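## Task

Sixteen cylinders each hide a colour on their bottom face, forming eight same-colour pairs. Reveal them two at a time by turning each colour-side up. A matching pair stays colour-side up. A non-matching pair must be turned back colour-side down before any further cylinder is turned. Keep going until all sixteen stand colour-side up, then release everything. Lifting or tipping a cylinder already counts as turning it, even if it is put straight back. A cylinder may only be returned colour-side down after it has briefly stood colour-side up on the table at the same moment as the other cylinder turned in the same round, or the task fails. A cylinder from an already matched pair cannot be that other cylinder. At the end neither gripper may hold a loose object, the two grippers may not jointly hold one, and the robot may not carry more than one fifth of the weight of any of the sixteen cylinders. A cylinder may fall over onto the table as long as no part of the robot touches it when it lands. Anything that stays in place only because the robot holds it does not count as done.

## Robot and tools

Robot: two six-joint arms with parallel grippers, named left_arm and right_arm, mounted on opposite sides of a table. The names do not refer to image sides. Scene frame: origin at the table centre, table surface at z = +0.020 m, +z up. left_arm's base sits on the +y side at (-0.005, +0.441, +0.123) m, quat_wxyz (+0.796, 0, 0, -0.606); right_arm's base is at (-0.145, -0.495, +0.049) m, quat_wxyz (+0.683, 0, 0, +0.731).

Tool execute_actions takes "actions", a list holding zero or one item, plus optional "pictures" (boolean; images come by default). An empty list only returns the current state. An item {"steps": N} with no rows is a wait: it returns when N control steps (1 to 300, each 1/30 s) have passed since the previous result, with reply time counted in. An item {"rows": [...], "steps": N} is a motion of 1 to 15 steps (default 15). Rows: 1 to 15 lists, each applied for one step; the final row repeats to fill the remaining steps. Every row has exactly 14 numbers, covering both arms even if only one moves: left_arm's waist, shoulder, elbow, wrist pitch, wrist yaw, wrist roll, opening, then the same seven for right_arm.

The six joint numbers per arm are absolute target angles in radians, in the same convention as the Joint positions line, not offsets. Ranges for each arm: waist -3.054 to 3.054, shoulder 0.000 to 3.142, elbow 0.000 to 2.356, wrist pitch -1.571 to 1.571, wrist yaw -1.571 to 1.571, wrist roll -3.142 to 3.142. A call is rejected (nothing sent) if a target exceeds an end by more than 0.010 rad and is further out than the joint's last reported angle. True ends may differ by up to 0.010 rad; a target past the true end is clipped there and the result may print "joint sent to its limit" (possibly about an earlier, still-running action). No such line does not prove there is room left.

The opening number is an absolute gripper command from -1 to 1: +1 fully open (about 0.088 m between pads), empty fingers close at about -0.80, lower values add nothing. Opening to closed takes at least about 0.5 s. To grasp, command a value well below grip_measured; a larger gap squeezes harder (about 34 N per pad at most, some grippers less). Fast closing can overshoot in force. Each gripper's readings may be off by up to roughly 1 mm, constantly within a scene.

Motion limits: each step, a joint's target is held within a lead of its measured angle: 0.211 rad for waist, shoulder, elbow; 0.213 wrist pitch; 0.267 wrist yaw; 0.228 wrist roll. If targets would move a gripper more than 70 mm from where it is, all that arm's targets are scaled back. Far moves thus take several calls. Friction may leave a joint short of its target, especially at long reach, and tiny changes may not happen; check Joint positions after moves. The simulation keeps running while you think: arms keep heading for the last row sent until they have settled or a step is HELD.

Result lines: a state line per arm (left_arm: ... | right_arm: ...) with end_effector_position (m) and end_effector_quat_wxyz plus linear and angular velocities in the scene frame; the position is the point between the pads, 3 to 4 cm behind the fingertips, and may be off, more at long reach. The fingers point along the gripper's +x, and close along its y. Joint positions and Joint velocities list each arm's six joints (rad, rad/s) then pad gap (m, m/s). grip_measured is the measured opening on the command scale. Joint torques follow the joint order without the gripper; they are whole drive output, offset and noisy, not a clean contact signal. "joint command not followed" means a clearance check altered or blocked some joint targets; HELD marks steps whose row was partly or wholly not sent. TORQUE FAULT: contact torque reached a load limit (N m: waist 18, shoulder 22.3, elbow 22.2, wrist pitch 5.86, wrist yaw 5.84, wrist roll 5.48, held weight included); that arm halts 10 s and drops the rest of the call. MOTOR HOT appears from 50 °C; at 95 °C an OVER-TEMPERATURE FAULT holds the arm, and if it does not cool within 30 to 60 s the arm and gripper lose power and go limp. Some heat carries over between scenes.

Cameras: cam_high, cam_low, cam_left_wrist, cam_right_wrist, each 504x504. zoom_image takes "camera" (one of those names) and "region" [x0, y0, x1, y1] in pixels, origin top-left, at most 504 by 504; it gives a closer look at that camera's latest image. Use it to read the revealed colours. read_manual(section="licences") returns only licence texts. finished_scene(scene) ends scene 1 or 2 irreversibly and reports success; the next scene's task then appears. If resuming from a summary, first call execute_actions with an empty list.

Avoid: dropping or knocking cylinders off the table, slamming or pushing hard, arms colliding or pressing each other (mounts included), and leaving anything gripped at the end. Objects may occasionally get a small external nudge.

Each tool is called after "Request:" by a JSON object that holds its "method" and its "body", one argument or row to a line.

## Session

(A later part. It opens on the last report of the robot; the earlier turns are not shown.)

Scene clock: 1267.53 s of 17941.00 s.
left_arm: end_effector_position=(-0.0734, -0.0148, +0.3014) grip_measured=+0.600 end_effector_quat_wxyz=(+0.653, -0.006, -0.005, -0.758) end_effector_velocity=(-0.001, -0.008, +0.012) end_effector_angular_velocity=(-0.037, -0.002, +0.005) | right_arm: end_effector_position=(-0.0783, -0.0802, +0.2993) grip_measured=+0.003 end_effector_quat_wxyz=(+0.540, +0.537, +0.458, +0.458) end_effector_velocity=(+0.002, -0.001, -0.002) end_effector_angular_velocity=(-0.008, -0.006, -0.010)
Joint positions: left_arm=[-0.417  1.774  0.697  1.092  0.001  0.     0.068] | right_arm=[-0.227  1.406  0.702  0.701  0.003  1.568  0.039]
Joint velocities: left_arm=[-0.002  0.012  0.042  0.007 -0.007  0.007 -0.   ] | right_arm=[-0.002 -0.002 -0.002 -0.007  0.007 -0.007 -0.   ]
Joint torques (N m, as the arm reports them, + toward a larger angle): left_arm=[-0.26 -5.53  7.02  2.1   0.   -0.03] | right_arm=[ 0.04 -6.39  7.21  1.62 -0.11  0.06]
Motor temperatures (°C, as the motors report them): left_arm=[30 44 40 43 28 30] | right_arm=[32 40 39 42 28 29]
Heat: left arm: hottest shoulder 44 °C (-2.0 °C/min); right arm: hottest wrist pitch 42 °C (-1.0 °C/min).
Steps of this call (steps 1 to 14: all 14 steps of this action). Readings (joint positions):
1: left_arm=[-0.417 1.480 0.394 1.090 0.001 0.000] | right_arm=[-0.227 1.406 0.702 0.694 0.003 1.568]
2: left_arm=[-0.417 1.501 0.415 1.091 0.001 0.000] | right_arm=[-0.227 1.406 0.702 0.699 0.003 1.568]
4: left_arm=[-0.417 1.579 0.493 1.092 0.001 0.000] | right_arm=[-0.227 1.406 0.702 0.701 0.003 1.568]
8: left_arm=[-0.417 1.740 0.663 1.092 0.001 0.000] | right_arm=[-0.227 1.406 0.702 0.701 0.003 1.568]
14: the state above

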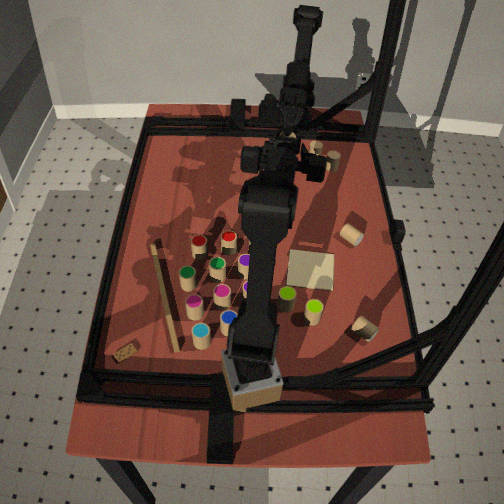

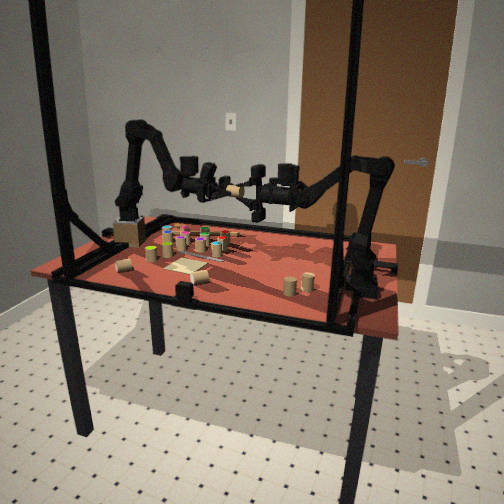

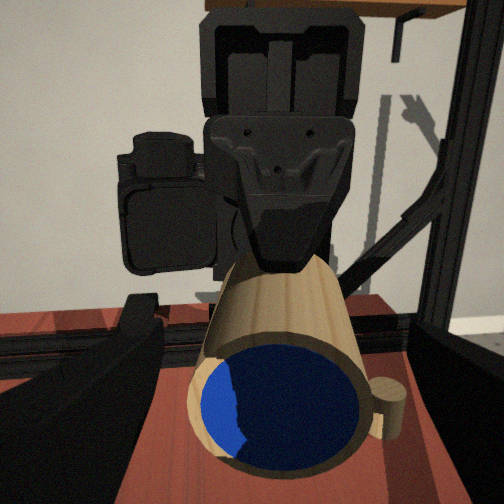

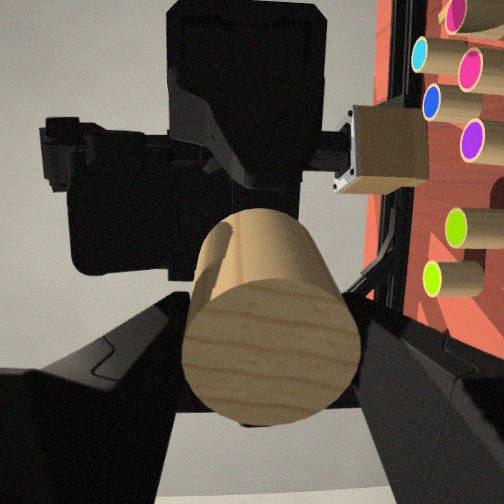

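Request:
{"method": "execute_actions", "body": {
  "actions": [
    {"rows":[[-0.42,1.783,0.708,1.093,0,0,0.55,-0.219,1.404,0.7,0.704,0,1.571,-0.3],[-0.42,1.783,0.708,1.093,0,0,0.47,-0.219,1.404,0.7,0.704,0,1.571,-0.3],[-0.42,1.783,0.708,1.093,0,0,0.38,-0.219,1.404,0.7,0.704,0,1.571,-0.3],[-0.42,1.783,0.708,1.093,0,0,0.3,-0.219,1.404,0.7,0.704,0,1.571,-0.3],[-0.42,1.783,0.708,1.093,0,0,0.2,-0.219,1.404,0.7,0.704,0,1.571,-0.3],[-0.42,1.783,0.708,1.093,0,0,0.15,-0.219,1.404,0.7,0.704,0,1.571,-0.3],[-0.42,1.783,0.708,1.093,0,0,0.1,-0.219,1.404,0.7,0.704,0,1.571,-0.3],[-0.42,1.783,0.708,1.093,0,0,0.06,-0.219,1.404,0.7,0.704,0,1.571,-0.3],[-0.42,1.783,0.708,1.093,0,0,0.03,-0.219,1.404,0.7,0.704,0,1.571,-0.3],[-0.42,1.783,0.708,1.093,0,0,-0.05,-0.219,1.404,0.7,0.704,0,1.571,-0.3],[-0.42,1.783,0.708,1.093,0,0,-0.15,-0.219,1.404,0.7,0.704,0,1.571,-0.3],[-0.42,1.783,0.708,1.093,0,0,-0.3,-0.219,1.404,0.7,0.704,0,1.571,-0.3]],"steps":15}
  ],
  "pictures": false
}}

Request:
{"method": "execute_actions", "body": {
  "actions": [
    {"rows":[[-0.42,1.783,0.708,1.093,0,0,-0.3,-0.219,1.404,0.7,0.704,0,1.571,0.6]],"steps":7}
  ],
  "pictures": false
}}

Request:
{"method": "execute_actions", "body": {
  "actions": [
    {"rows":[[-0.42,1.71,0.63,1.093,0,0,-0.3,-0.219,1.404,0.7,0.704,0,1.571,0.6],[-0.42,1.635,0.55,1.093,0,0,-0.3,-0.219,1.404,0.7,0.704,0,1.571,0.6],[-0.42,1.555,0.47,1.093,0,0,-0.3,-0.219,1.404,0.7,0.704,0,1.571,0.6],[-0.42,1.477,0.39,1.093,0,0,-0.3,-0.219,1.404,0.7,0.704,0,1.571,0.6]],"steps":8}
  ],
  "pictures": false
}}

Request:
{"method": "execute_actions", "body": {
  "actions": [
    {"rows":[[-0.4,1.1,0.8,-0.935,0,0,-0.3,0.2,1.2,1.2,-1.24,0,0,0.3]],"steps":15}
  ],
  "pictures": false
}}

Request:
{"method": "execute_actions", "body": {
  "actions": [
    {"rows":[[-0.4,1.1,0.8,-0.935,0,0,-0.3,0.356,1.2,1.2,-1.24,0,0,0.3]],"steps":15}
  ],
  "pictures": false
}}

Request:
{"method": "execute_actions", "body": {
  "actions": [
    {"rows":[[-0.4,1.1,0.8,-0.935,0,0,-0.3,0.356,1.2,1.2,-1.24,0,0,0.3],[-0.4,1.1,0.8,-0.935,0,0,-0.3,0.356,1.3,1.17,-1.24,0,0,0.3],[-0.4,1.14,0.74,-0.935,0,0,-0.3,0.356,1.448,1.115,-1.24,0,0,0.3],[-0.4,1.19,0.67,-0.935,0,0,-0.3,0.356,1.448,1.115,-1.24,0,0,0.3],[-0.4,1.232,0.596,-0.935,0,0,-0.3,0.356,1.448,1.115,-1.24,0,0,0.3]],"steps":13}
  ],
  "pictures": false
}}

Request:
{"method": "execute_actions", "body": {
  "actions": [
    {"rows":[[-0.4,1.25,0.575,-0.896,0,0,-0.3,0.356,1.454,1.089,-1.208,0,0,0.3],[-0.4,1.27,0.554,-0.855,0,0,-0.3,0.356,1.46,1.063,-1.175,0,0,0.3],[-0.4,1.291,0.534,-0.814,0,0,-0.3,0.356,1.466,1.037,-1.143,0,0,0.3],[-0.4,1.313,0.515,-0.773,0,0,-0.3,0.356,1.473,1.012,-1.11,0,0,0.3],[-0.4,1.336,0.496,-0.731,0,0,-0.3,0.356,1.479,0.986,-1.078,0,0,0.3],[-0.4,1.36,0.478,-0.689,0,0,-0.3,0.356,1.485,0.96,-1.046,0,0,0.3],[-0.4,1.386,0.46,-0.645,0,0,-0.3,0.356,1.491,0.934,-1.014,0,0,0.3],[-0.4,1.413,0.443,-0.601,0,0,-0.3,0.356,1.491,0.934,-1.014,0,0,0.3],[-0.4,1.441,0.427,-0.55,0,0,-0.3,0.356,1.491,0.934,-1.014,0,0,0.3],[-0.4,1.47,0.412,-0.5,0,0,-0.3,0.356,1.491,0.934,-1.014,0,0,0.3],[-0.4,1.495,0.398,-0.465,0,0,-0.3,0.356,1.491,0.934,-1.014,0,0,0.3],[-0.4,1.506,0.39,-0.46,0,0,-0.3,0.356,1.491,0.934,-1.014,0,0,0.3]],"steps":15}
  ]
}}

Scene clock: 1284.57 s of 17941.00 s.
left_arm: end_effector_position=(-0.0742, -0.0157, +0.3019) grip_measured=+0.031 end_effector_quat_wxyz=(+0.652, -0.006, -0.006, -0.758) end_effector_velocity=(+0.000, +0.000, -0.000) end_effector_angular_velocity=(-0.001, +0.008, +0.005) | right_arm: end_effector_position=(-0.0807, -0.0798, +0.2989) grip_measured=+0.003 end_effector_quat_wxyz=(+0.539, +0.536, +0.460, +0.459) end_effector_velocity=(-0.002, -0.000, -0.002) end_effector_angular_velocity=(-0.008, -0.006, +0.020)
Joint positions: left_arm=[-0.419  1.777  0.702  1.092  0.     0.     0.04 ] | right_arm=[-0.222  1.406  0.701  0.702  0.003  1.569  0.039]
Joint velocities: left_arm=[-0.002  0.002 -0.002  0.007 -0.007 -0.007  0.   ] | right_arm=[-0.002 -0.002 -0.002 -0.007 -0.022 -0.007  0.   ]
Joint torques (N m, as the arm reports them, + toward a larger angle): left_arm=[-0.11 -5.77  6.91  2.1   0.02 -0.03] | right_arm=[ 0.17 -6.3   7.09  1.59 -0.09  0.03]
Motor temperatures (°C, as the motors report them): left_arm=[30 46 40 44 28 30] | right_arm=[32 40 40 43 28 29]
Heat: left arm: hottest shoulder 46 °C (+1.0 °C/min); right arm: hottest wrist pitch 43 °C (+1.0 °C/min).
Steps of this call (steps 1 to 15: the robot went on to your last target; steps 16 to 496: nothing new was sent; steps 497 to 511: all 15 steps of this action). Readings (joint positions):
497: left_arm=[-0.418 1.777 0.702 1.092 0.001 0.000] | right_arm=[-0.227 1.406 0.701 0.702 0.002 1.569]
498: left_arm=[-0.418 1.777 0.702 1.092 0.001 0.000] | right_arm=[-0.225 1.406 0.701 0.702 0.002 1.569]
500: left_arm=[-0.418 1.777 0.702 1.092 0.001 0.000] | right_arm=[-0.223 1.406 0.701 0.702 0.002 1.569]
504: left_arm=[-0.418 1.777 0.702 1.092 0.001 0.000] | right_arm=[-0.221 1.406 0.701 0.702 0.003 1.569]
511: the state above

Scene clock: 1284.80 s of 17941.00 s.
left_arm: end_effector_position=(-0.0742, -0.0158, +0.3016) grip_measured=+0.030 end_effector_quat_wxyz=(+0.652, -0.006, -0.005, -0.758) end_effector_velocity=(-0.002, +0.001, -0.001) end_effector_angular_velocity=(+0.008, +0.006, -0.010) | right_arm: end_effector_position=(-0.0809, -0.0798, +0.2991) grip_measured=+0.505 end_effector_quat_wxyz=(+0.539, +0.536, +0.460, +0.459) end_effector_velocity=(-0.004, +0.001, -0.004) end_effector_angular_velocity=(-0.013, -0.005, +0.024)
Joint positions: left_arm=[-0.419  1.777  0.702  1.092  0.     0.     0.04 ] | right_arm=[-0.221  1.406  0.701  0.702  0.003  1.569  0.064]
Joint velocities: left_arm=[-0.002 -0.002 -0.002 -0.007  0.007 -0.007 -0.   ] | right_arm=[ 0.002  0.002 -0.002 -0.007 -0.022 -0.007  0.174]
Joint torques (N m, as the arm reports them, + toward a larger angle): left_arm=[-0.11 -5.88  6.9   2.08  0.04 -0.03] | right_arm=[ 0.18 -6.34  7.14  1.53 -0.09  0.04]
Motor temperatures (°C, as the motors report them): left_arm=[30 46 40 44 28 30] | right_arm=[32 40 40 43 28 29]
Heat: left arm: hottest shoulder 46 °C (+1.0 °C/min); right arm: hottest wrist pitch 43 °C (+1.0 °C/min).
Steps of this call (steps 1 to 7: all 7 steps of this action). Readings (joint positions):
1: left_arm=[-0.419 1.777 0.702 1.092 0.000 0.000] | right_arm=[-0.222 1.406 0.701 0.702 0.003 1.569]
2: left_arm=[-0.419 1.777 0.702 1.092 0.000 0.000] | right_arm=[-0.222 1.406 0.701 0.702 0.003 1.569]
4: left_arm=[-0.419 1.777 0.702 1.092 0.000 0.000] | right_arm=[-0.222 1.406 0.701 0.702 0.003 1.569]
7: the state above

Scene clock: 1285.07 s of 17941.00 s.
left_arm: end_effector_position=(-0.0631, +0.0577, +0.3022) grip_measured=+0.030 end_effector_quat_wxyz=(+0.652, -0.002, -0.002, -0.758) end_effector_velocity=(+0.009, +0.074, +0.011) end_effector_angular_velocity=(-0.050, +0.015, -0.010) | right_arm: end_effector_position=(-0.0809, -0.0798, +0.2990) grip_measured=+0.598 end_effector_quat_wxyz=(+0.539, +0.536, +0.460, +0.459) end_effector_velocity=(+0.002, -0.000, -0.007) end_effector_angular_velocity=(-0.028, -0.003, -0.010)
Joint positions: left_arm=[-0.419  1.503  0.415  1.093  0.     0.     0.04 ] | right_arm=[-0.221  1.406  0.701  0.702  0.003  1.569  0.068]
Joint velocities: left_arm=[-0.002 -0.305 -0.276  0.022  0.007 -0.007 -0.   ] | right_arm=[-0.002  0.002 -0.002 -0.022  0.007 -0.007  0.001]
Joint torques (N m, as the arm reports them, + toward a larger angle): left_arm=[-0.12 -4.77  5.44  2.03  0.03 -0.03] | right_arm=[ 0.14 -6.35  7.12  1.54 -0.11  0.02]
Motor temperatures (°C, as the motors report them): left_arm=[30 46 40 44 28 30] | right_arm=[32 40 40 44 28 29]
Heat: left arm: hottest shoulder 46 °C (+1.0 °C/min); right arm: hottest wrist pitch 44 °C (+2.0 °C/min).
Steps of this call (steps 1 to 8: all 8 steps of this action). Readings (joint positions):
1: left_arm=[-0.419 1.770 0.692 1.092 0.000 0.000] | right_arm=[-0.221 1.406 0.701 0.702 0.003 1.569]
2: left_arm=[-0.419 1.744 0.662 1.091 0.000 0.000] | right_arm=[-0.221 1.406 0.701 0.702 0.003 1.569]
4: left_arm=[-0.419 1.640 0.545 1.088 0.000 0.000] | right_arm=[-0.221 1.406 0.701 0.702 0.003 1.569]
8: the state above

Scene clock: 1285.57 s of 17941.00 s.
left_arm: end_effector_position=(-0.0542, +0.0762, +0.4580) grip_measured=+0.030 end_effector_quat_wxyz=(+0.658, -0.014, -0.013, -0.752) end_effector_velocity=(+0.000, -0.015, -0.436) end_effector_angular_velocity=(+2.001, -0.274, +0.020) | right_arm: end_effector_position=(-0.2463, -0.1198, +0.4557) grip_measured=+0.301 end_effector_quat_wxyz=(+0.554, +0.251, +0.323, +0.725) end_effector_velocity=(-0.010, -0.131, -0.085) end_effector_angular_velocity=(-0.537, -2.366, +0.106)
Joint positions: left_arm=[-0.403  1.089  0.805  0.322  0.     0.     0.04 ] | right_arm=[ 0.194  1.201  1.184  0.022 -0.002  0.843  0.054]
Joint velocities: left_arm=[-0.002 -0.012  0.012 -2.044 -0.022  0.007  0.   ] | right_arm=[ 0.11  -0.33   0.462 -1.927 -0.007 -2.147 -0.001]
Joint torques (N m, as the arm reports them, + toward a larger angle): left_arm=[ 0.24 -2.01  7.01  1.53  0.03 -0.03] | right_arm=[-0.23 -2.62  5.91  0.56 -0.01 -0.1 ]
Motor temperatures (°C, as the motors report them): left_arm=[30 46 40 44 28 30] | right_arm=[32 40 40 44 28 29]
Heat: left arm: hottest shoulder 46 °C (+1.0 °C/min); right arm: hottest wrist pitch 44 °C (+2.0 °C/min).
Steps of this call (steps 1 to 15: all 15 steps of this action). Readings (joint positions):
1: left_arm=[-0.419 1.480 0.428 1.053 -0.000 0.000] | right_arm=[-0.212 1.394 0.713 0.670 0.009 1.545]
2: left_arm=[-0.416 1.453 0.454 0.991 -0.000 0.000] | right_arm=[-0.187 1.380 0.731 0.629 0.010 1.512]
4: left_arm=[-0.412 1.391 0.522 0.918 -0.000 0.000] | right_arm=[-0.124 1.343 0.780 0.568 0.007 1.443]
8: left_arm=[-0.407 1.244 0.670 0.756 -0.000 0.000] | right_arm=[0.020 1.272 0.918 0.423 0.006 1.286]
15: the state above

Scene clock: 1286.07 s of 17941.00 s.
left_arm: end_effector_position=(-0.0417, +0.1697, +0.2652) grip_measured=+0.031 end_effector_quat_wxyz=(+0.580, +0.356, +0.311, -0.663) end_effector_velocity=(+0.045, +0.360, -0.240) end_effector_angular_velocity=(+1.978, -0.262, -0.017) | right_arm: end_effector_position=(-0.2657, -0.2280, +0.2801) grip_measured=+0.300 end_effector_quat_wxyz=(+0.485, -0.384, +0.261, +0.741) end_effector_velocity=(+0.147, -0.325, -0.247) end_effector_angular_velocity=(-1.761, -0.925, +0.184)
Joint positions: left_arm=[-0.403  1.103  0.802 -0.684  0.     0.     0.041] | right_arm=[ 0.354  1.198  1.202 -0.969 -0.002  0.022  0.054]
Joint velocities: left_arm=[-0.007 -0.002  0.002 -2.     0.007  0.007 -0.001] | right_arm=[-0.007 -0.002 -0.002 -1.985 -0.007 -0.227 -0.   ]
Joint torques (N m, as the arm reports them, + toward a larger angle): left_arm=[ 0.23 -3.28  7.18  1.42  0.02 -0.05] | right_arm=[ 0.28 -4.15  6.87  0.87  0.05 -0.06]
Motor temperatures (°C, as the motors report them): left_arm=[30 46 40 44 28 30] | right_arm=[32 40 40 44 28 29]
Heat: left arm: hottest shoulder 46 °C (+1.0 °C/min); right arm: hottest wrist pitch 44 °C (+2.0 °C/min).
Steps of this call (steps 1 to 15: all 15 steps of this action). Readings (joint positions):
1: left_arm=[-0.403 1.090 0.805 0.251 0.000 0.000] | right_arm=[0.212 1.192 1.196 -0.042 0.012 0.774]
2: left_arm=[-0.403 1.095 0.804 0.181 0.000 0.000] | right_arm=[0.252 1.188 1.201 -0.106 0.011 0.704]
4: left_arm=[-0.403 1.102 0.802 0.044 0.000 0.000] | right_arm=[0.323 1.188 1.203 -0.241 -0.004 0.561]
8: left_arm=[-0.403 1.103 0.802 -0.221 0.000 0.000] | right_arm=[0.353 1.198 1.202 -0.508 -0.004 0.280]
15: the state above

Scene clock: 1286.50 s of 17941.00 s.
left_arm: end_effector_position=(-0.0273, +0.2775, +0.1593) grip_measured=+0.029 end_effector_quat_wxyz=(+0.465, +0.533, +0.466, -0.532) end_effector_velocity=(-0.001, +0.001, +0.001) end_effector_angular_velocity=(+0.003, +0.007, -0.010) | right_arm: end_effector_position=(-0.2431, -0.2783, +0.1703) grip_measured=+0.300 end_effector_quat_wxyz=(+0.383, -0.595, +0.388, +0.591) end_effector_velocity=(-0.001, -0.004, +0.002) end_effector_angular_velocity=(-0.020, +0.015, +0.005)
Joint positions: left_arm=[-0.403  1.234  0.593 -0.932  0.     0.     0.04 ] | right_arm=[ 0.354  1.453  1.109 -1.236 -0.002  0.003  0.054]
Joint velocities: left_arm=[-0.002 -0.002  0.002 -0.007  0.007  0.007 -0.   ] | right_arm=[-0.002 -0.002  0.007 -0.022 -0.022 -0.007 -0.   ]
Joint torques (N m, as the arm reports them, + toward a larger angle): left_arm=[ 0.21 -2.95  6.4   0.32  0.02 -0.05] | right_arm=[ 0.17 -6.12  6.87 -0.04  0.03 -0.09]
Motor temperatures (°C, as the motors report them): left_arm=[30 46 40 44 28 30] | right_arm=[32 40 40 43 28 29]
Heat: left arm: hottest shoulder 46 °C (+1.0 °C/min); right arm: hottest wrist pitch 43 °C (+2.0 °C/min).
Steps of this call (steps 1 to 13: all 13 steps of this action). Readings (joint positions):
1: left_arm=[-0.403 1.103 0.802 -0.750 0.000 0.000] | right_arm=[0.354 1.198 1.202 -1.035 -0.002 0.016]
2: left_arm=[-0.403 1.103 0.801 -0.812 0.000 0.000] | right_arm=[0.354 1.212 1.201 -1.102 -0.002 0.011]
4: left_arm=[-0.403 1.118 0.768 -0.869 0.000 0.000] | right_arm=[0.354 1.279 1.184 -1.169 -0.002 0.008]
8: left_arm=[-0.403 1.214 0.630 -0.931 0.000 0.000] | right_arm=[0.354 1.443 1.118 -1.227 -0.002 0.004]
13: the state above

Scene clock: 1287.00 s of 17941.00 s.
left_arm: end_effector_position=(-0.0271, +0.2788, +0.0814) grip_measured=+0.028 end_effector_quat_wxyz=(+0.463, +0.534, +0.468, -0.530) end_effector_velocity=(+0.006, +0.037, -0.048) end_effector_angular_velocity=(+0.093, -0.020, +0.005) | right_arm: end_effector_position=(-0.2439, -0.2766, +0.1212) grip_measured=+0.300 end_effector_quat_wxyz=(+0.386, -0.591, +0.385, +0.595) end_effector_velocity=(+0.002, +0.002, -0.001) end_effector_angular_velocity=(+0.005, -0.006, -0.000)
Joint positions: left_arm=[-0.403  1.494  0.398 -0.485  0.     0.     0.04 ] | right_arm=[ 0.354  1.487  0.94  -1.018 -0.002  0.003  0.054]
Joint velocities: left_arm=[-0.002  0.159 -0.149  0.212 -0.007 -0.007 -0.   ] | right_arm=[-0.007  0.002 -0.002  0.007  0.007 -0.007 -0.   ]
Joint torques (N m, as the arm reports them, + toward a larger angle): left_arm=[ 0.2  -3.14  4.72  0.84  0.01 -0.03] | right_arm=[ 0.14 -5.02  5.53  0.18  0.03 -0.06]
Motor temperatures (°C, as the motors report them): left_arm=[30 46 40 44 28 30] | right_arm=[32 40 40 43 28 29]
Heat: left arm: hottest shoulder 46 °C (+1.0 °C/min); right arm: hottest wrist pitch 43 °C (+2.0 °C/min).
Steps of this call (steps 1 to 15: all 15 steps of this action). Readings (joint positions):
1: left_arm=[-0.403 1.235 0.592 -0.927 0.000 0.000] | right_arm=[0.354 1.453 1.108 -1.233 -0.002 0.003]
2: left_arm=[-0.403 1.240 0.585 -0.908 0.000 0.000] | right_arm=[0.354 1.453 1.101 -1.218 -0.002 0.003]
4: left_arm=[-0.403 1.266 0.561 -0.844 0.000 0.000] | right_arm=[0.354 1.453 1.073 -1.167 -0.002 0.003]
8: left_arm=[-0.403 1.354 0.488 -0.694 0.000 0.000] | right_arm=[0.354 1.471 0.980 -1.060 -0.002 0.003]
15: the state above

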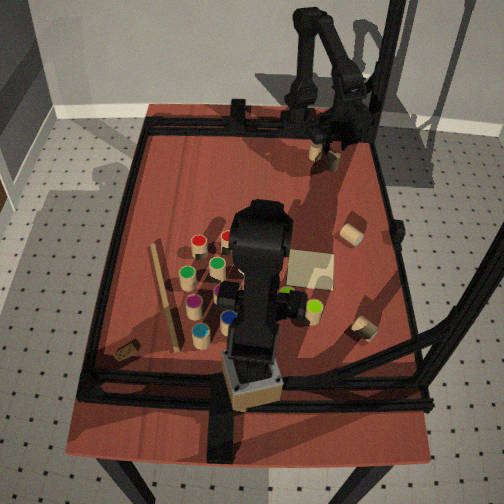

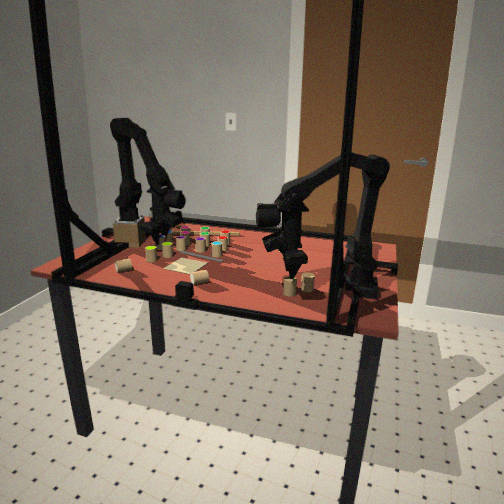

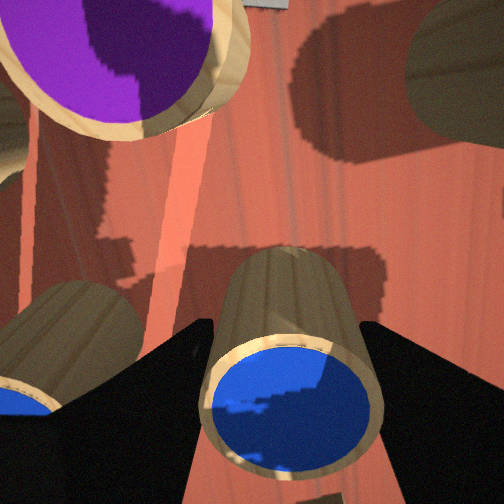

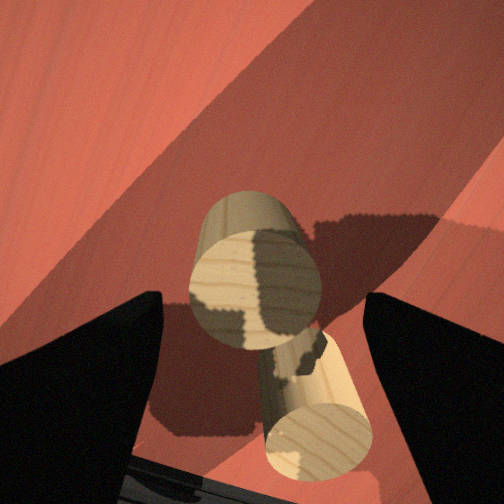

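Request:
{"method": "execute_actions", "body": {
  "actions": []
}}

Scene clock: 1301.63 s of 17941.00 s.
left_arm: end_effector_position=(-0.0273, +0.2775, +0.0792) grip_measured=+0.019 end_effector_quat_wxyz=(+0.466, +0.532, +0.466, -0.532) end_effector_velocity=(-0.001, +0.004, +0.001) end_effector_angular_velocity=(+0.018, +0.005, -0.010) | right_arm: end_effector_position=(-0.2439, -0.2766, +0.1208) grip_measured=+0.300 end_effector_quat_wxyz=(+0.386, -0.591, +0.384, +0.595) end_effector_velocity=(-0.001, +0.001, +0.001) end_effector_angular_velocity=(+0.008, +0.012, -0.010)
Joint positions: left_arm=[-0.402  1.502  0.393 -0.462  0.     0.     0.04 ] | right_arm=[ 0.354  1.488  0.939 -1.016 -0.002  0.003  0.054]
Joint velocities: left_arm=[-0.002 -0.002  0.002 -0.022  0.007  0.007 -0.   ] | right_arm=[-0.002 -0.007 -0.002  0.007 -0.007  0.007 -0.   ]
Joint torques (N m, as the arm reports them, + toward a larger angle): left_arm=[ 0.16 -2.84  4.01  0.6   0.02 -0.05] | right_arm=[ 0.19 -5.13  5.55  0.23  0.05 -0.06]
Motor temperatures (°C, as the motors report them): left_arm=[30 44 39 41 28 30] | right_arm=[32 40 39 42 28 29]
Heat: left arm: hottest shoulder 44 °C (-1.0 °C/min); right arm: hottest wrist pitch 42 °C (+0.0 °C/min).
Steps of this call (steps 1 to 30: the robot went on to your last target; steps 31 to 439: nothing new was sent). Readings (joint positions):
1: left_arm=[-0.403 1.497 0.395 -0.478 0.000 0.000] | right_arm=[0.354 1.487 0.940 -1.017 -0.002 0.003]
2: left_arm=[-0.403 1.499 0.394 -0.472 0.000 0.000] | right_arm=[0.354 1.487 0.940 -1.017 -0.002 0.003]
4: left_arm=[-0.403 1.500 0.393 -0.465 0.000 0.000] | right_arm=[0.354 1.487 0.940 -1.016 -0.002 0.003]
8: left_arm=[-0.403 1.501 0.393 -0.463 0.000 0.000] | right_arm=[0.354 1.487 0.940 -1.016 -0.002 0.003]
439: the state above
All arms were judged still, so your last target was given up. Only a new action makes them travel on or press farther. Fingers that are still opening or closing keep moving.

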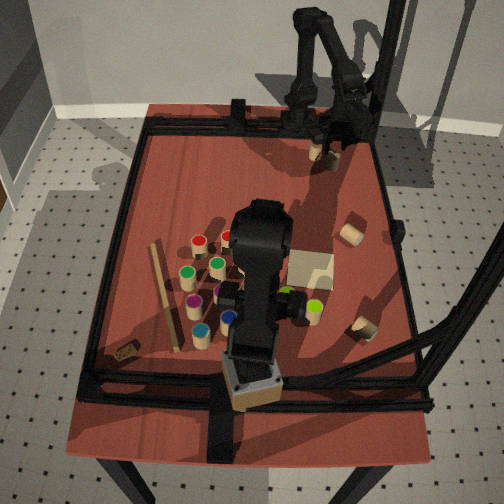

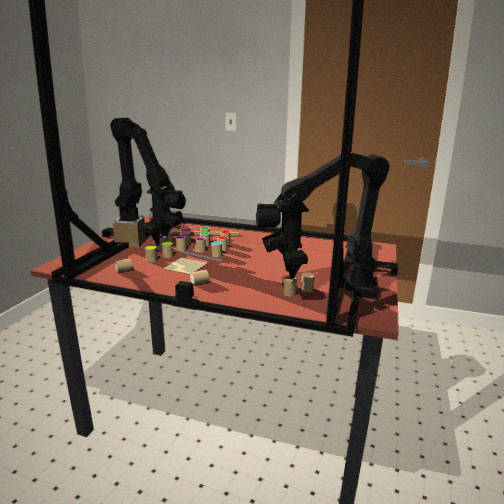

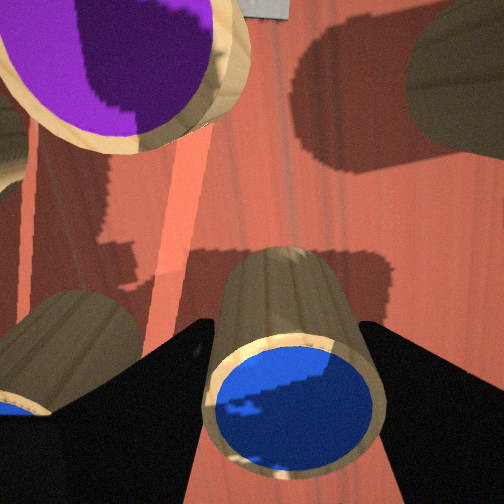

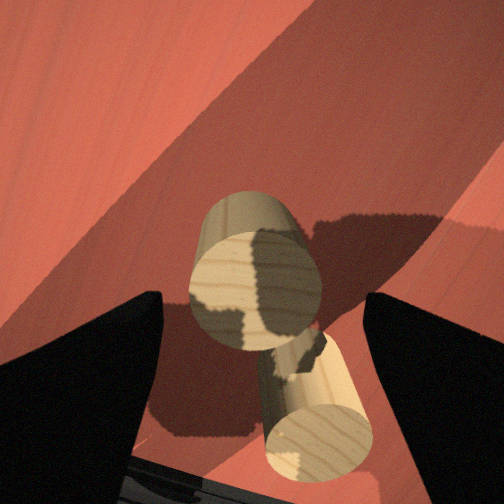

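Request:
{"method": "execute_actions", "body": {
  "actions": [
    {"rows":[[-0.4,1.506,0.39,-0.46,0,0,0,0.362,1.491,0.934,-1.014,0,0,0.3],[-0.4,1.506,0.39,-0.46,0,0,0.1,0.362,1.491,0.934,-1.014,0,0,0.3],[-0.4,1.506,0.39,-0.46,0,0,0.2,0.362,1.491,0.934,-1.014,0,0,0.3],[-0.4,1.506,0.39,-0.46,0,0,0.28,0.362,1.50,0.92,-0.992,0,0,0.3],[-0.4,1.506,0.39,-0.46,0,0,0.28,0.362,1.51,0.906,-0.97,0,0,0.3],[-0.4,1.506,0.39,-0.46,0,0,0.28,0.362,1.521,0.892,-0.948,0,0,0.3],[-0.4,1.47,0.412,-0.51,0,0,0.28,0.362,1.532,0.878,-0.926,0,0,0.3],[-0.4,1.413,0.443,-0.6,0,0,0.28,0.362,1.543,0.864,-0.904,0,0,0.3],[-0.4,1.36,0.478,-0.689,0,0,0.28,0.362,1.553,0.851,-0.883,0,0,0.3],[-0.4,1.313,0.515,-0.773,0,0,0.28,0.362,1.563,0.838,-0.862,0,0,0.3],[-0.4,1.27,0.554,-0.855,0,0,0.28,0.362,1.563,0.838,-0.862,0,0,0.3],[-0.4,1.232,0.596,-0.935,0,0,0.28,0.362,1.563,0.838,-0.862,0,0,0.3]],"steps":15}
  ],
  "pictures": false
}}

Request:
{"method": "execute_actions", "body": {
  "actions": [
    {"rows":[[-0.4,1.2,0.65,-0.935,0,0,0.28,0.362,1.563,0.838,-0.862,0,0,0.3],[-0.4,1.1,0.7,-0.8,0,0,0.28,0.362,1.563,0.838,-0.862,0,0,0.3],[-0.4,1.0,0.7,-0.6,0,0,0.28,0.362,1.563,0.838,-0.862,0,0,0.3]],"steps":8}
  ]
}}

Scene clock: 1307.47 s of 17941.00 s.
left_arm: end_effector_position=(-0.0281, +0.2709, +0.1533) grip_measured=+0.278 end_effector_quat_wxyz=(+0.471, +0.526, +0.461, -0.538) end_effector_velocity=(-0.002, -0.018, +0.156) end_effector_angular_velocity=(-0.163, +0.015, +0.020) | right_arm: end_effector_position=(-0.2443, -0.2788, +0.0836) grip_measured=+0.300 end_effector_quat_wxyz=(+0.380, -0.598, +0.386, +0.591) end_effector_velocity=(-0.007, +0.008, -0.006) end_effector_angular_velocity=(+0.042, +0.044, +0.019)
Joint positions: left_arm=[-0.402  1.253  0.579 -0.874  0.     0.     0.053] | right_arm=[ 0.359  1.556  0.843 -0.871 -0.002  0.002  0.054]
Joint velocities: left_arm=[-0.002 -0.422  0.408 -0.667 -0.007 -0.022  0.001] | right_arm=[-0.002  0.002 -0.022  0.081 -0.022 -0.022  0.   ]
Joint torques (N m, as the arm reports them, + toward a larger angle): left_arm=[ 0.12 -1.83  4.28 -0.08  0.02 -0.04] | right_arm=[ 0.1  -4.96  5.31  0.3   0.04 -0.05]
Motor temperatures (°C, as the motors report them): left_arm=[30 44 39 40 28 30] | right_arm=[32 39 39 41 28 29]
Heat: left arm: hottest shoulder 44 °C (-2.0 °C/min); right arm: hottest wrist pitch 41 °C (-2.0 °C/min).
Steps of this call (steps 1 to 160: nothing new was sent; steps 161 to 175: all 15 steps of this action). Readings (joint positions):
161: left_arm=[-0.402 1.503 0.393 -0.462 0.000 0.000] | right_arm=[0.354 1.488 0.938 -1.015 -0.002 0.002]
162: left_arm=[-0.402 1.503 0.393 -0.462 0.000 0.000] | right_arm=[0.356 1.488 0.938 -1.015 -0.002 0.002]
164: left_arm=[-0.402 1.503 0.393 -0.462 -0.000 0.000] | right_arm=[0.358 1.488 0.937 -1.011 -0.002 0.002]
168: left_arm=[-0.402 1.484 0.403 -0.506 -0.000 0.000] | right_arm=[0.359 1.506 0.905 -0.946 -0.002 0.002]
175: the state above

Scene clock: 1307.73 s of 17941.00 s.
left_arm: end_effector_position=(-0.0398, +0.1833, +0.2537) grip_measured=+0.280 end_effector_quat_wxyz=(+0.585, +0.345, +0.302, -0.669) end_effector_velocity=(-0.012, -0.109, +0.246) end_effector_angular_velocity=(-1.095, +0.124, +0.004) | right_arm: end_effector_position=(-0.2449, -0.2775, +0.0835) grip_measured=+0.300 end_effector_quat_wxyz=(+0.382, -0.596, +0.385, +0.593) end_effector_velocity=(+0.002, -0.002, +0.000) end_effector_angular_velocity=(-0.010, +0.004, -0.000)
Joint positions: left_arm=[-0.402  1.018  0.698 -0.631  0.     0.     0.053] | right_arm=[ 0.359  1.556  0.843 -0.864 -0.002  0.002  0.054]
Joint velocities: left_arm=[-0.002 -0.442  0.227  0.432 -0.022  0.007 -0.   ] | right_arm=[-0.007 -0.002 -0.002 -0.007 -0.007 -0.007  0.   ]
Joint torques (N m, as the arm reports them, + toward a larger angle): left_arm=[ 0.22 -1.39  5.5   0.89  0.03 -0.04] | right_arm=[ 0.24 -4.88  5.19  0.2   0.02 -0.05]
Motor temperatures (°C, as the motors report them): left_arm=[30 44 39 40 28 30] | right_arm=[32 39 39 41 28 29]
Heat: left arm: hottest shoulder 44 °C (-2.0 °C/min); right arm: hottest wrist pitch 41 °C (-2.0 °C/min).
Steps of this call (steps 1 to 8: all 8 steps of this action). Readings (joint positions):
1: left_arm=[-0.402 1.239 0.596 -0.899 0.000 0.000] | right_arm=[0.359 1.556 0.843 -0.868 -0.002 0.002]
2: left_arm=[-0.402 1.215 0.612 -0.899 0.000 0.000] | right_arm=[0.359 1.556 0.843 -0.865 -0.002 0.002]
4: left_arm=[-0.402 1.136 0.637 -0.790 0.000 0.000] | right_arm=[0.359 1.556 0.843 -0.865 -0.002 0.002]
8: the state above

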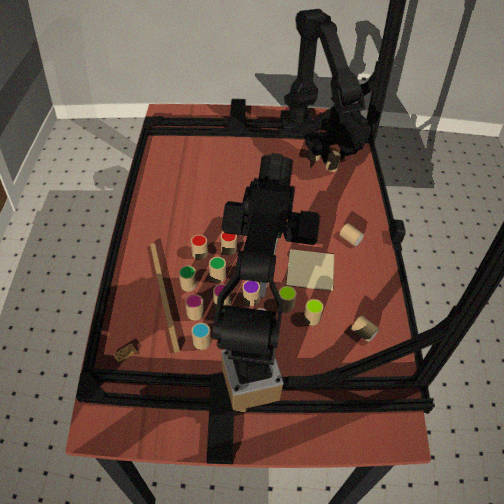

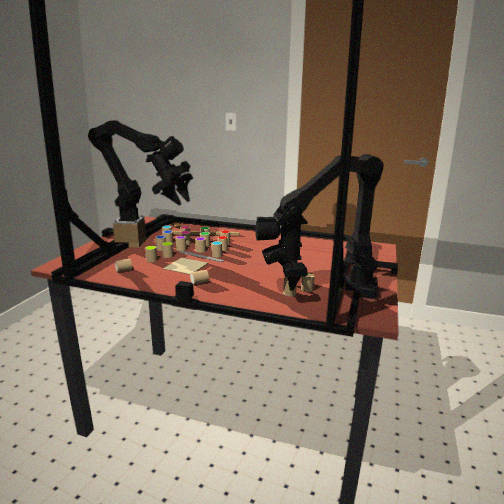

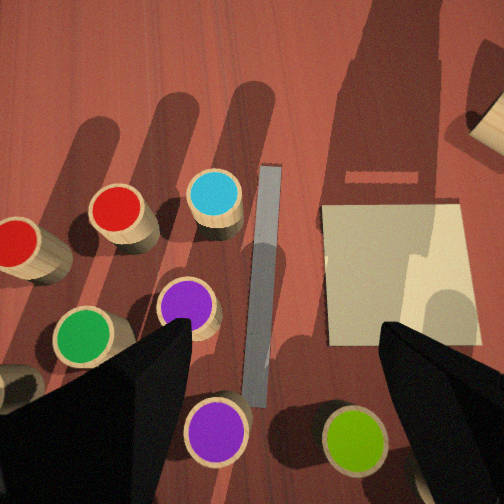

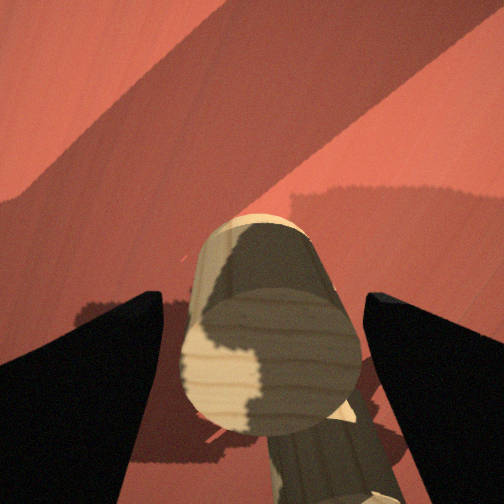

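Good.

Request:
{"method": "execute_actions", "body": {
  "actions": [
    {"rows":[[-0.42,1.0,0.6,-0.2,0,0,0.6,0.362,1.563,0.838,-0.862,0,0,0.25],[-0.42,1.0,0.6,0,0,0,0.6,0.362,1.563,0.838,-0.862,0,0,0.2],[-0.42,1.0,0.5,0.2,0,0,0.6,0.362,1.563,0.838,-0.862,0,0,0.15],[-0.42,1.0,0.5,0.5,0,0,0.6,0.362,1.563,0.838,-0.862,0,0,0.1],[-0.42,1.0,0.5,0.5,0,0,0.6,0.362,1.563,0.838,-0.862,0,0,0.06],[-0.42,1.0,0.5,0.5,0,0,0.6,0.362,1.563,0.838,-0.862,0,0,0.03],[-0.42,1.0,0.5,0.5,0,0,0.6,0.362,1.563,0.838,-0.862,0,0,-0.05],[-0.42,1.0,0.5,0.5,0,0,0.6,0.362,1.563,0.838,-0.862,0,0,-0.15],[-0.42,1.0,0.5,0.5,0,0,0.6,0.362,1.563,0.838,-0.862,0,0,-0.3]],"steps":12}
  ],
  "pictures": false
}}

Request:
{"method": "execute_actions", "body": {
  "actions": [
    {"rows":[[-0.42,1.0,0.5,0.5,0,0,0.6,0.362,1.53,0.88,-0.93,0,0,-0.3],[-0.42,1.0,0.5,0.5,0,0,0.6,0.362,1.491,0.934,-1.014,0,0,-0.3],[-0.42,1.0,0.5,0.5,0,0,0.6,0.362,1.475,0.995,-1.09,0,0,-0.3],[-0.42,1.0,0.5,0.5,0,0,0.6,0.362,1.46,1.055,-1.165,0,0,-0.3],[-0.42,1.0,0.5,0.5,0,0,0.6,0.362,1.448,1.115,-1.24,0,0,-0.3]],"steps":10}
  ],
  "pictures": false
}}

Request:
{"method": "execute_actions", "body": {
  "actions": [
    {"rows":[[-0.42,1.0,0.5,0.5,0,0,0.6,-0.224,1.3,1.3,0,0,1.571,-0.3]],"steps":15}
  ],
  "pictures": false
}}

Request:
{"method": "execute_actions", "body": {
  "actions": [
    {"rows":[[-0.42,1.477,0.39,1.09,0,0,0.6,-0.224,1.404,0.70,0.704,0,1.571,-0.3]],"steps":15}
  ],
  "pictures": false
}}

Request:
{"method": "execute_actions", "body": {
  "actions": [
    {"rows":[[-0.42,1.477,0.39,1.09,0,0,0.6,-0.224,1.404,0.70,0.704,0,1.571,-0.3]],"steps":8}
  ],
  "pictures": false
}}

Request:
{"method": "execute_actions", "body": {
  "actions": [
    {"rows":[[-0.42,1.53,0.44,1.093,0,0,0.6,-0.224,1.404,0.70,0.704,0,1.571,-0.3],[-0.42,1.58,0.495,1.093,0,0,0.6,-0.224,1.404,0.70,0.704,0,1.571,-0.3],[-0.42,1.635,0.55,1.093,0,0,0.6,-0.224,1.404,0.70,0.704,0,1.571,-0.3],[-0.42,1.69,0.60,1.093,0,0,0.6,-0.224,1.404,0.70,0.704,0,1.571,-0.3],[-0.42,1.74,0.655,1.093,0,0,0.6,-0.224,1.404,0.70,0.704,0,1.571,-0.3],[-0.42,1.783,0.708,1.093,0,0,0.6,-0.224,1.404,0.70,0.704,0,1.571,-0.3]],"steps":14}
  ]
}}

Scene clock: 1318.20 s of 17941.00 s.
left_arm: end_effector_position=(-0.0539, +0.1158, +0.3129) grip_measured=+0.597 end_effector_quat_wxyz=(+0.644, +0.125, +0.108, -0.747) end_effector_velocity=(-0.019, -0.131, +0.390) end_effector_angular_velocity=(-1.866, +0.282, +0.007) | right_arm: end_effector_position=(-0.2449, -0.2774, +0.0834) grip_measured=+0.003 end_effector_quat_wxyz=(+0.382, -0.596, +0.385, +0.593) end_effector_velocity=(+0.002, -0.001, -0.000) end_effector_angular_velocity=(-0.004, -0.010, -0.010)
Joint positions: left_arm=[-0.417  1.005  0.501  0.172  0.     0.     0.068] | right_arm=[ 0.36   1.556  0.843 -0.863 -0.001  0.002  0.039]
Joint velocities: left_arm=[-0.002 -0.007 -0.002  1.883 -0.007 -0.007  0.001] | right_arm=[-0.002 -0.002 -0.002 -0.007  0.007  0.007 -0.001]
Joint torques (N m, as the arm reports them, + toward a larger angle): left_arm=[-0.2  -3.28  7.66  2.12  0.02 -0.05] | right_arm=[ 0.12 -4.92  5.18  0.21  0.01 -0.03]
Motor temperatures (°C, as the motors report them): left_arm=[30 43 39 41 28 30] | right_arm=[32 39 38 40 28 29]
Heat: left arm: hottest shoulder 43 °C (-2.0 °C/min); right arm: hottest wrist pitch 40 °C (-2.0 °C/min).
Steps of this call (steps 1 to 30: the robot went on to your last target; steps 31 to 100: nothing new was sent; then 6.73 s passed at rest; steps 101 to 112: all 12 steps of this action). Readings (joint positions):
101: left_arm=[-0.404 1.001 0.684 -0.552 0.000 0.000] | right_arm=[0.360 1.556 0.843 -0.863 -0.002 0.002]
102: left_arm=[-0.408 0.999 0.659 -0.476 0.000 0.000] | right_arm=[0.360 1.556 0.843 -0.863 -0.002 0.002]
104: left_arm=[-0.414 0.997 0.588 -0.338 0.000 0.000] | right_arm=[0.360 1.556 0.843 -0.863 -0.002 0.002]
108: left_arm=[-0.417 1.006 0.504 -0.095 0.000 0.000] | right_arm=[0.360 1.556 0.843 -0.863 -0.002 0.002]
112: the state above

Scene clock: 1318.53 s of 17941.00 s.
left_arm: end_effector_position=(-0.0555, +0.1050, +0.3833) grip_measured=+0.600 end_effector_quat_wxyz=(+0.653, +0.003, +0.002, -0.757) end_effector_velocity=(+0.002, -0.000, +0.030) end_effector_angular_velocity=(-0.134, +0.042, +0.020) | right_arm: end_effector_position=(-0.2461, -0.2750, +0.1721) grip_measured=+0.002 end_effector_quat_wxyz=(+0.386, -0.589, +0.380, +0.600) end_effector_velocity=(+0.018, -0.039, +0.041) end_effector_angular_velocity=(-0.124, -0.064, +0.010)
Joint positions: left_arm=[-0.417  0.999  0.502  0.489  0.     0.     0.068] | right_arm=[ 0.36   1.446  1.11  -1.217 -0.001  0.002  0.039]
Joint velocities: left_arm=[-0.002 -0.002 -0.002  0.139 -0.022 -0.022 -0.   ] | right_arm=[ 0.002 -0.066  0.11  -0.315  0.007 -0.007  0.   ]
Joint torques (N m, as the arm reports them, + toward a larger angle): left_arm=[-0.27 -2.77  7.45  2.17  0.02 -0.03] | right_arm=[ 0.17 -4.64  5.78 -0.04  0.01 -0.04]
Motor temperatures (°C, as the motors report them): left_arm=[30 43 39 41 28 30] | right_arm=[32 39 38 40 28 29]
Heat: left arm: hottest shoulder 43 °C (-2.0 °C/min); right arm: hottest wrist pitch 40 °C (-2.0 °C/min).
Steps of this call (steps 1 to 10: all 10 steps of this action). Readings (joint positions):
1: left_arm=[-0.417 1.005 0.501 0.236 0.000 0.000] | right_arm=[0.360 1.556 0.847 -0.876 -0.001 0.002]
2: left_arm=[-0.417 1.005 0.501 0.300 0.000 0.000] | right_arm=[0.360 1.551 0.862 -0.915 -0.001 0.002]
4: left_arm=[-0.417 1.004 0.502 0.414 0.000 0.000] | right_arm=[0.360 1.526 0.924 -1.038 -0.001 0.002]
8: left_arm=[-0.417 0.999 0.502 0.479 0.000 0.000] | right_arm=[0.360 1.461 1.087 -1.188 -0.001 0.002]
10: the state above

Scene clock: 1319.03 s of 17941.00 s.
left_arm: end_effector_position=(-0.0555, +0.1050, +0.3852) grip_measured=+0.600 end_effector_quat_wxyz=(+0.653, -0.001, -0.001, -0.757) end_effector_velocity=(-0.001, +0.001, -0.002) end_effector_angular_velocity=(+0.010, +0.021, -0.000) | right_arm: end_effector_position=(-0.0883, -0.1081, +0.3543) grip_measured=+0.003 end_effector_quat_wxyz=(+0.740, +0.133, +0.419, +0.509) end_effector_velocity=(+0.160, +0.183, +0.387) end_effector_angular_velocity=(+2.246, +1.535, -1.352)
Joint positions: left_arm=[-0.417  0.999  0.502  0.498  0.     0.     0.068] | right_arm=[-0.213  1.317  1.284 -0.474  0.005  0.797  0.039]
Joint velocities: left_arm=[-0.007 -0.002 -0.002 -0.007 -0.007 -0.022 -0.   ] | right_arm=[-0.339 -0.017  0.017  1.956 -0.007  2.103 -0.002]
Joint torques (N m, as the arm reports them, + toward a larger angle): left_arm=[-0.26 -2.74  7.47  2.16  0.02 -0.02] | right_arm=[ 1.26 -7.6   9.12  1.55 -0.18  0.06]
Motor temperatures (°C, as the motors report them): left_arm=[30 43 39 41 28 30] | right_arm=[32 39 38 40 28 29]
Heat: left arm: hottest shoulder 43 °C (-2.0 °C/min); right arm: hottest wrist pitch 40 °C (-2.0 °C/min).
Steps of this call (steps 1 to 15: all 15 steps of this action). Readings (joint positions):
1: left_arm=[-0.417 0.999 0.502 0.494 0.000 0.000] | right_arm=[0.347 1.435 1.122 -1.208 -0.009 0.031]
2: left_arm=[-0.417 0.999 0.502 0.496 0.000 0.000] | right_arm=[0.315 1.426 1.134 -1.165 -0.010 0.072]
4: left_arm=[-0.417 0.999 0.502 0.496 0.000 0.000] | right_arm=[0.239 1.399 1.183 -1.078 -0.007 0.154]
8: left_arm=[-0.417 0.999 0.502 0.498 0.000 0.000] | right_arm=[0.064 1.340 1.257 -0.892 -0.007 0.348]
15: the state above

Scene clock: 1319.53 s of 17941.00 s.
left_arm: end_effector_position=(-0.0614, +0.0652, +0.3015) grip_measured=+0.600 end_effector_quat_wxyz=(+0.653, -0.000, -0.000, -0.757) end_effector_velocity=(+0.002, -0.003, -0.005) end_effector_angular_velocity=(-0.004, +0.023, +0.020) | right_arm: end_effector_position=(-0.0818, -0.0872, +0.2359) grip_measured=+0.002 end_effector_quat_wxyz=(+0.601, +0.463, +0.525, +0.386) end_effector_velocity=(+0.019, +0.126, +0.451) end_effector_angular_velocity=(+2.163, -0.126, -0.053)
Joint positions: left_arm=[-0.417  1.469  0.388  1.082  0.     0.     0.068] | right_arm=[-0.222  1.419  0.692  0.45   0.003  1.551  0.039]
Joint velocities: left_arm=[-0.002  0.042 -0.002  0.051 -0.022 -0.022 -0.   ] | right_arm=[-0.002 -0.002 -0.007  2.161 -0.007  0.212 -0.   ]
Joint torques (N m, as the arm reports them, + toward a larger angle): left_arm=[-0.24 -3.93  6.38  2.25  0.02 -0.04] | right_arm=[-0.12 -7.89  8.22  1.65 -0.09  0.07]
Motor temperatures (°C, as the motors report them): left_arm=[30 43 39 41 28 30] | right_arm=[32 39 38 41 28 29]
Heat: left arm: hottest shoulder 43 °C (-2.0 °C/min); right arm: hottest wrist pitch 41 °C (-1.0 °C/min).
Steps of this call (steps 1 to 15: all 15 steps of this action). Readings (joint positions):
1: left_arm=[-0.417 1.031 0.485 0.564 0.000 0.000] | right_arm=[-0.220 1.322 1.265 -0.400 0.004 0.856]
2: left_arm=[-0.417 1.080 0.469 0.648 0.000 0.000] | right_arm=[-0.222 1.323 1.235 -0.339 0.004 0.912]
4: left_arm=[-0.417 1.208 0.435 0.765 0.000 0.000] | right_arm=[-0.222 1.336 1.149 -0.230 0.004 1.031]
8: left_arm=[-0.417 1.436 0.392 0.989 0.000 0.000] | right_arm=[-0.222 1.395 0.907 0.019 0.003 1.302]
15: the state above

Scene clock: 1319.80 s of 17941.00 s.
left_arm: end_effector_position=(-0.0614, +0.0650, +0.3020) grip_measured=+0.600 end_effector_quat_wxyz=(+0.653, -0.001, -0.001, -0.757) end_effector_velocity=(+0.000, +0.001, -0.002) end_effector_angular_velocity=(+0.008, +0.006, +0.005) | right_arm: end_effector_position=(-0.0807, -0.0798, +0.2945) grip_measured=+0.002 end_effector_quat_wxyz=(+0.543, +0.532, +0.464, +0.455) end_effector_velocity=(-0.000, -0.001, +0.019) end_effector_angular_velocity=(+0.083, -0.020, +0.005)
Joint positions: left_arm=[-0.417  1.471  0.388  1.087  0.     0.     0.068] | right_arm=[-0.222  1.408  0.699  0.688  0.003  1.567  0.039]
Joint velocities: left_arm=[-0.002 -0.002 -0.002 -0.007 -0.007 -0.007 -0.   ] | right_arm=[-0.002 -0.007 -0.002  0.081 -0.007 -0.007  0.   ]
Joint torques (N m, as the arm reports them, + toward a larger angle): left_arm=[-0.22 -3.72  6.33  2.2   0.04 -0.04] | right_arm=[-0.2  -6.47  7.24  1.79 -0.08  0.04]
Motor temperatures (°C, as the motors report them): left_arm=[30 43 39 41 28 30] | right_arm=[32 39 38 41 28 29]
Heat: left arm: hottest shoulder 43 °C (-2.0 °C/min); right arm: hottest wrist pitch 41 °C (-1.0 °C/min).
Steps of this call (steps 1 to 8: all 8 steps of this action). Readings (joint positions):
1: left_arm=[-0.417 1.470 0.388 1.084 0.000 0.000] | right_arm=[-0.222 1.418 0.694 0.521 0.003 1.556]
2: left_arm=[-0.417 1.471 0.388 1.085 0.000 0.000] | right_arm=[-0.222 1.415 0.695 0.580 0.003 1.560]
4: left_arm=[-0.417 1.471 0.388 1.087 0.000 0.000] | right_arm=[-0.222 1.410 0.699 0.651 0.003 1.564]
8: the state above

Scene clock: 1320.27 s of 17941.00 s.
left_arm: end_effector_position=(-0.0733, -0.0148, +0.3015) grip_measured=+0.600 end_effector_quat_wxyz=(+0.653, -0.006, -0.005, -0.757) end_effector_velocity=(-0.001, -0.008, +0.011) end_effector_angular_velocity=(-0.025, +0.011, +0.005) | right_arm: end_effector_position=(-0.0807, -0.0797, +0.2973) grip_measured=+0.002 end_effector_quat_wxyz=(+0.540, +0.535, +0.461, +0.458) end_effector_velocity=(-0.000, -0.001, -0.002) end_effector_angular_velocity=(-0.008, -0.006, +0.005)
Joint positions: left_arm=[-0.417  1.774  0.697  1.092  0.     0.     0.068] | right_arm=[-0.222  1.408  0.699  0.701  0.003  1.568  0.039]
Joint velocities: left_arm=[-0.002  0.007  0.042 -0.007 -0.007 -0.007 -0.   ] | right_arm=[-0.002 -0.002 -0.002 -0.007 -0.007 -0.007 -0.   ]
Joint torques (N m, as the arm reports them, + toward a larger angle): left_arm=[-0.23 -5.52  7.02  2.1   0.03 -0.03] | right_arm=[-0.24 -6.58  7.27  1.63 -0.1   0.04]
Motor temperatures (°C, as the motors report them): left_arm=[30 43 40 41 28 30] | right_arm=[32 39 38 41 28 29]
Heat: left arm: hottest shoulder 43 °C (-2.0 °C/min); right arm: hottest wrist pitch 41 °C (-1.0 °C/min).
Steps of this call (steps 1 to 14: all 14 steps of this action). Readings (joint positions):
1: left_arm=[-0.417 1.480 0.394 1.090 0.000 0.000] | right_arm=[-0.222 1.408 0.699 0.692 0.003 1.567]
2: left_arm=[-0.417 1.502 0.415 1.091 0.000 0.000] | right_arm=[-0.222 1.408 0.699 0.696 0.003 1.568]
4: left_arm=[-0.417 1.581 0.494 1.092 0.000 0.000] | right_arm=[-0.222 1.408 0.699 0.700 0.003 1.568]
8: left_arm=[-0.417 1.740 0.662 1.092 0.000 0.000] | right_arm=[-0.222 1.408 0.699 0.700 0.003 1.568]
14: the state above

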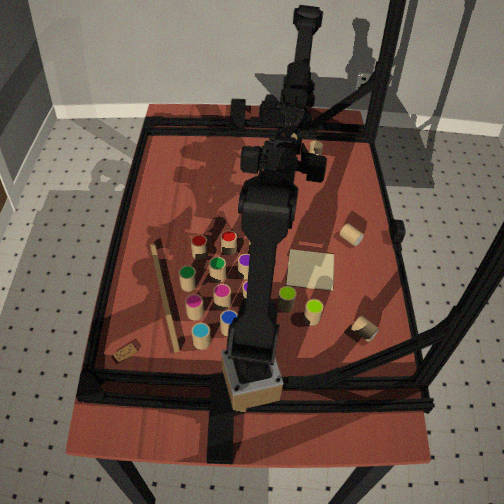

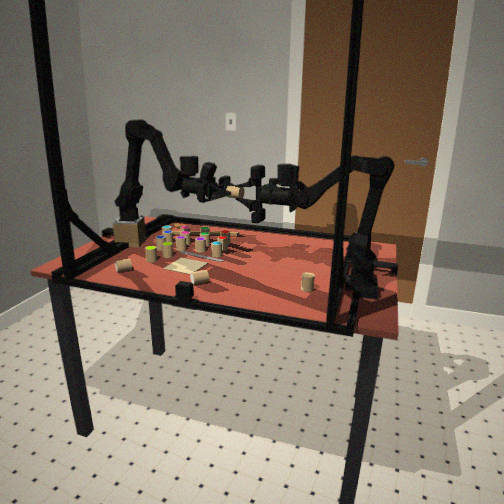

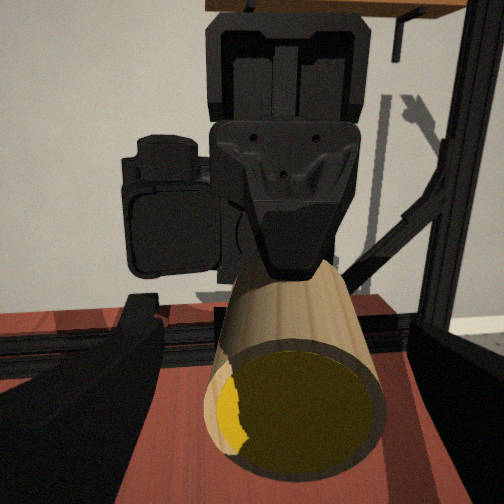

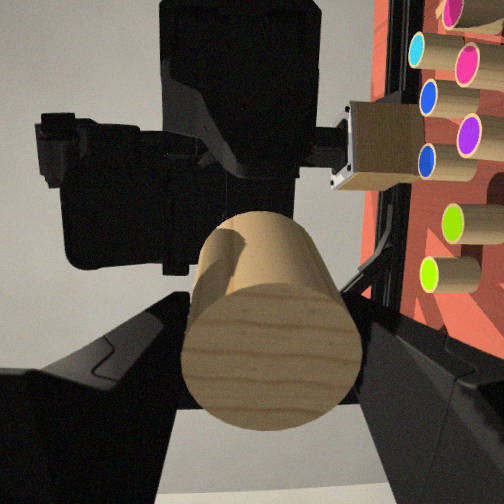

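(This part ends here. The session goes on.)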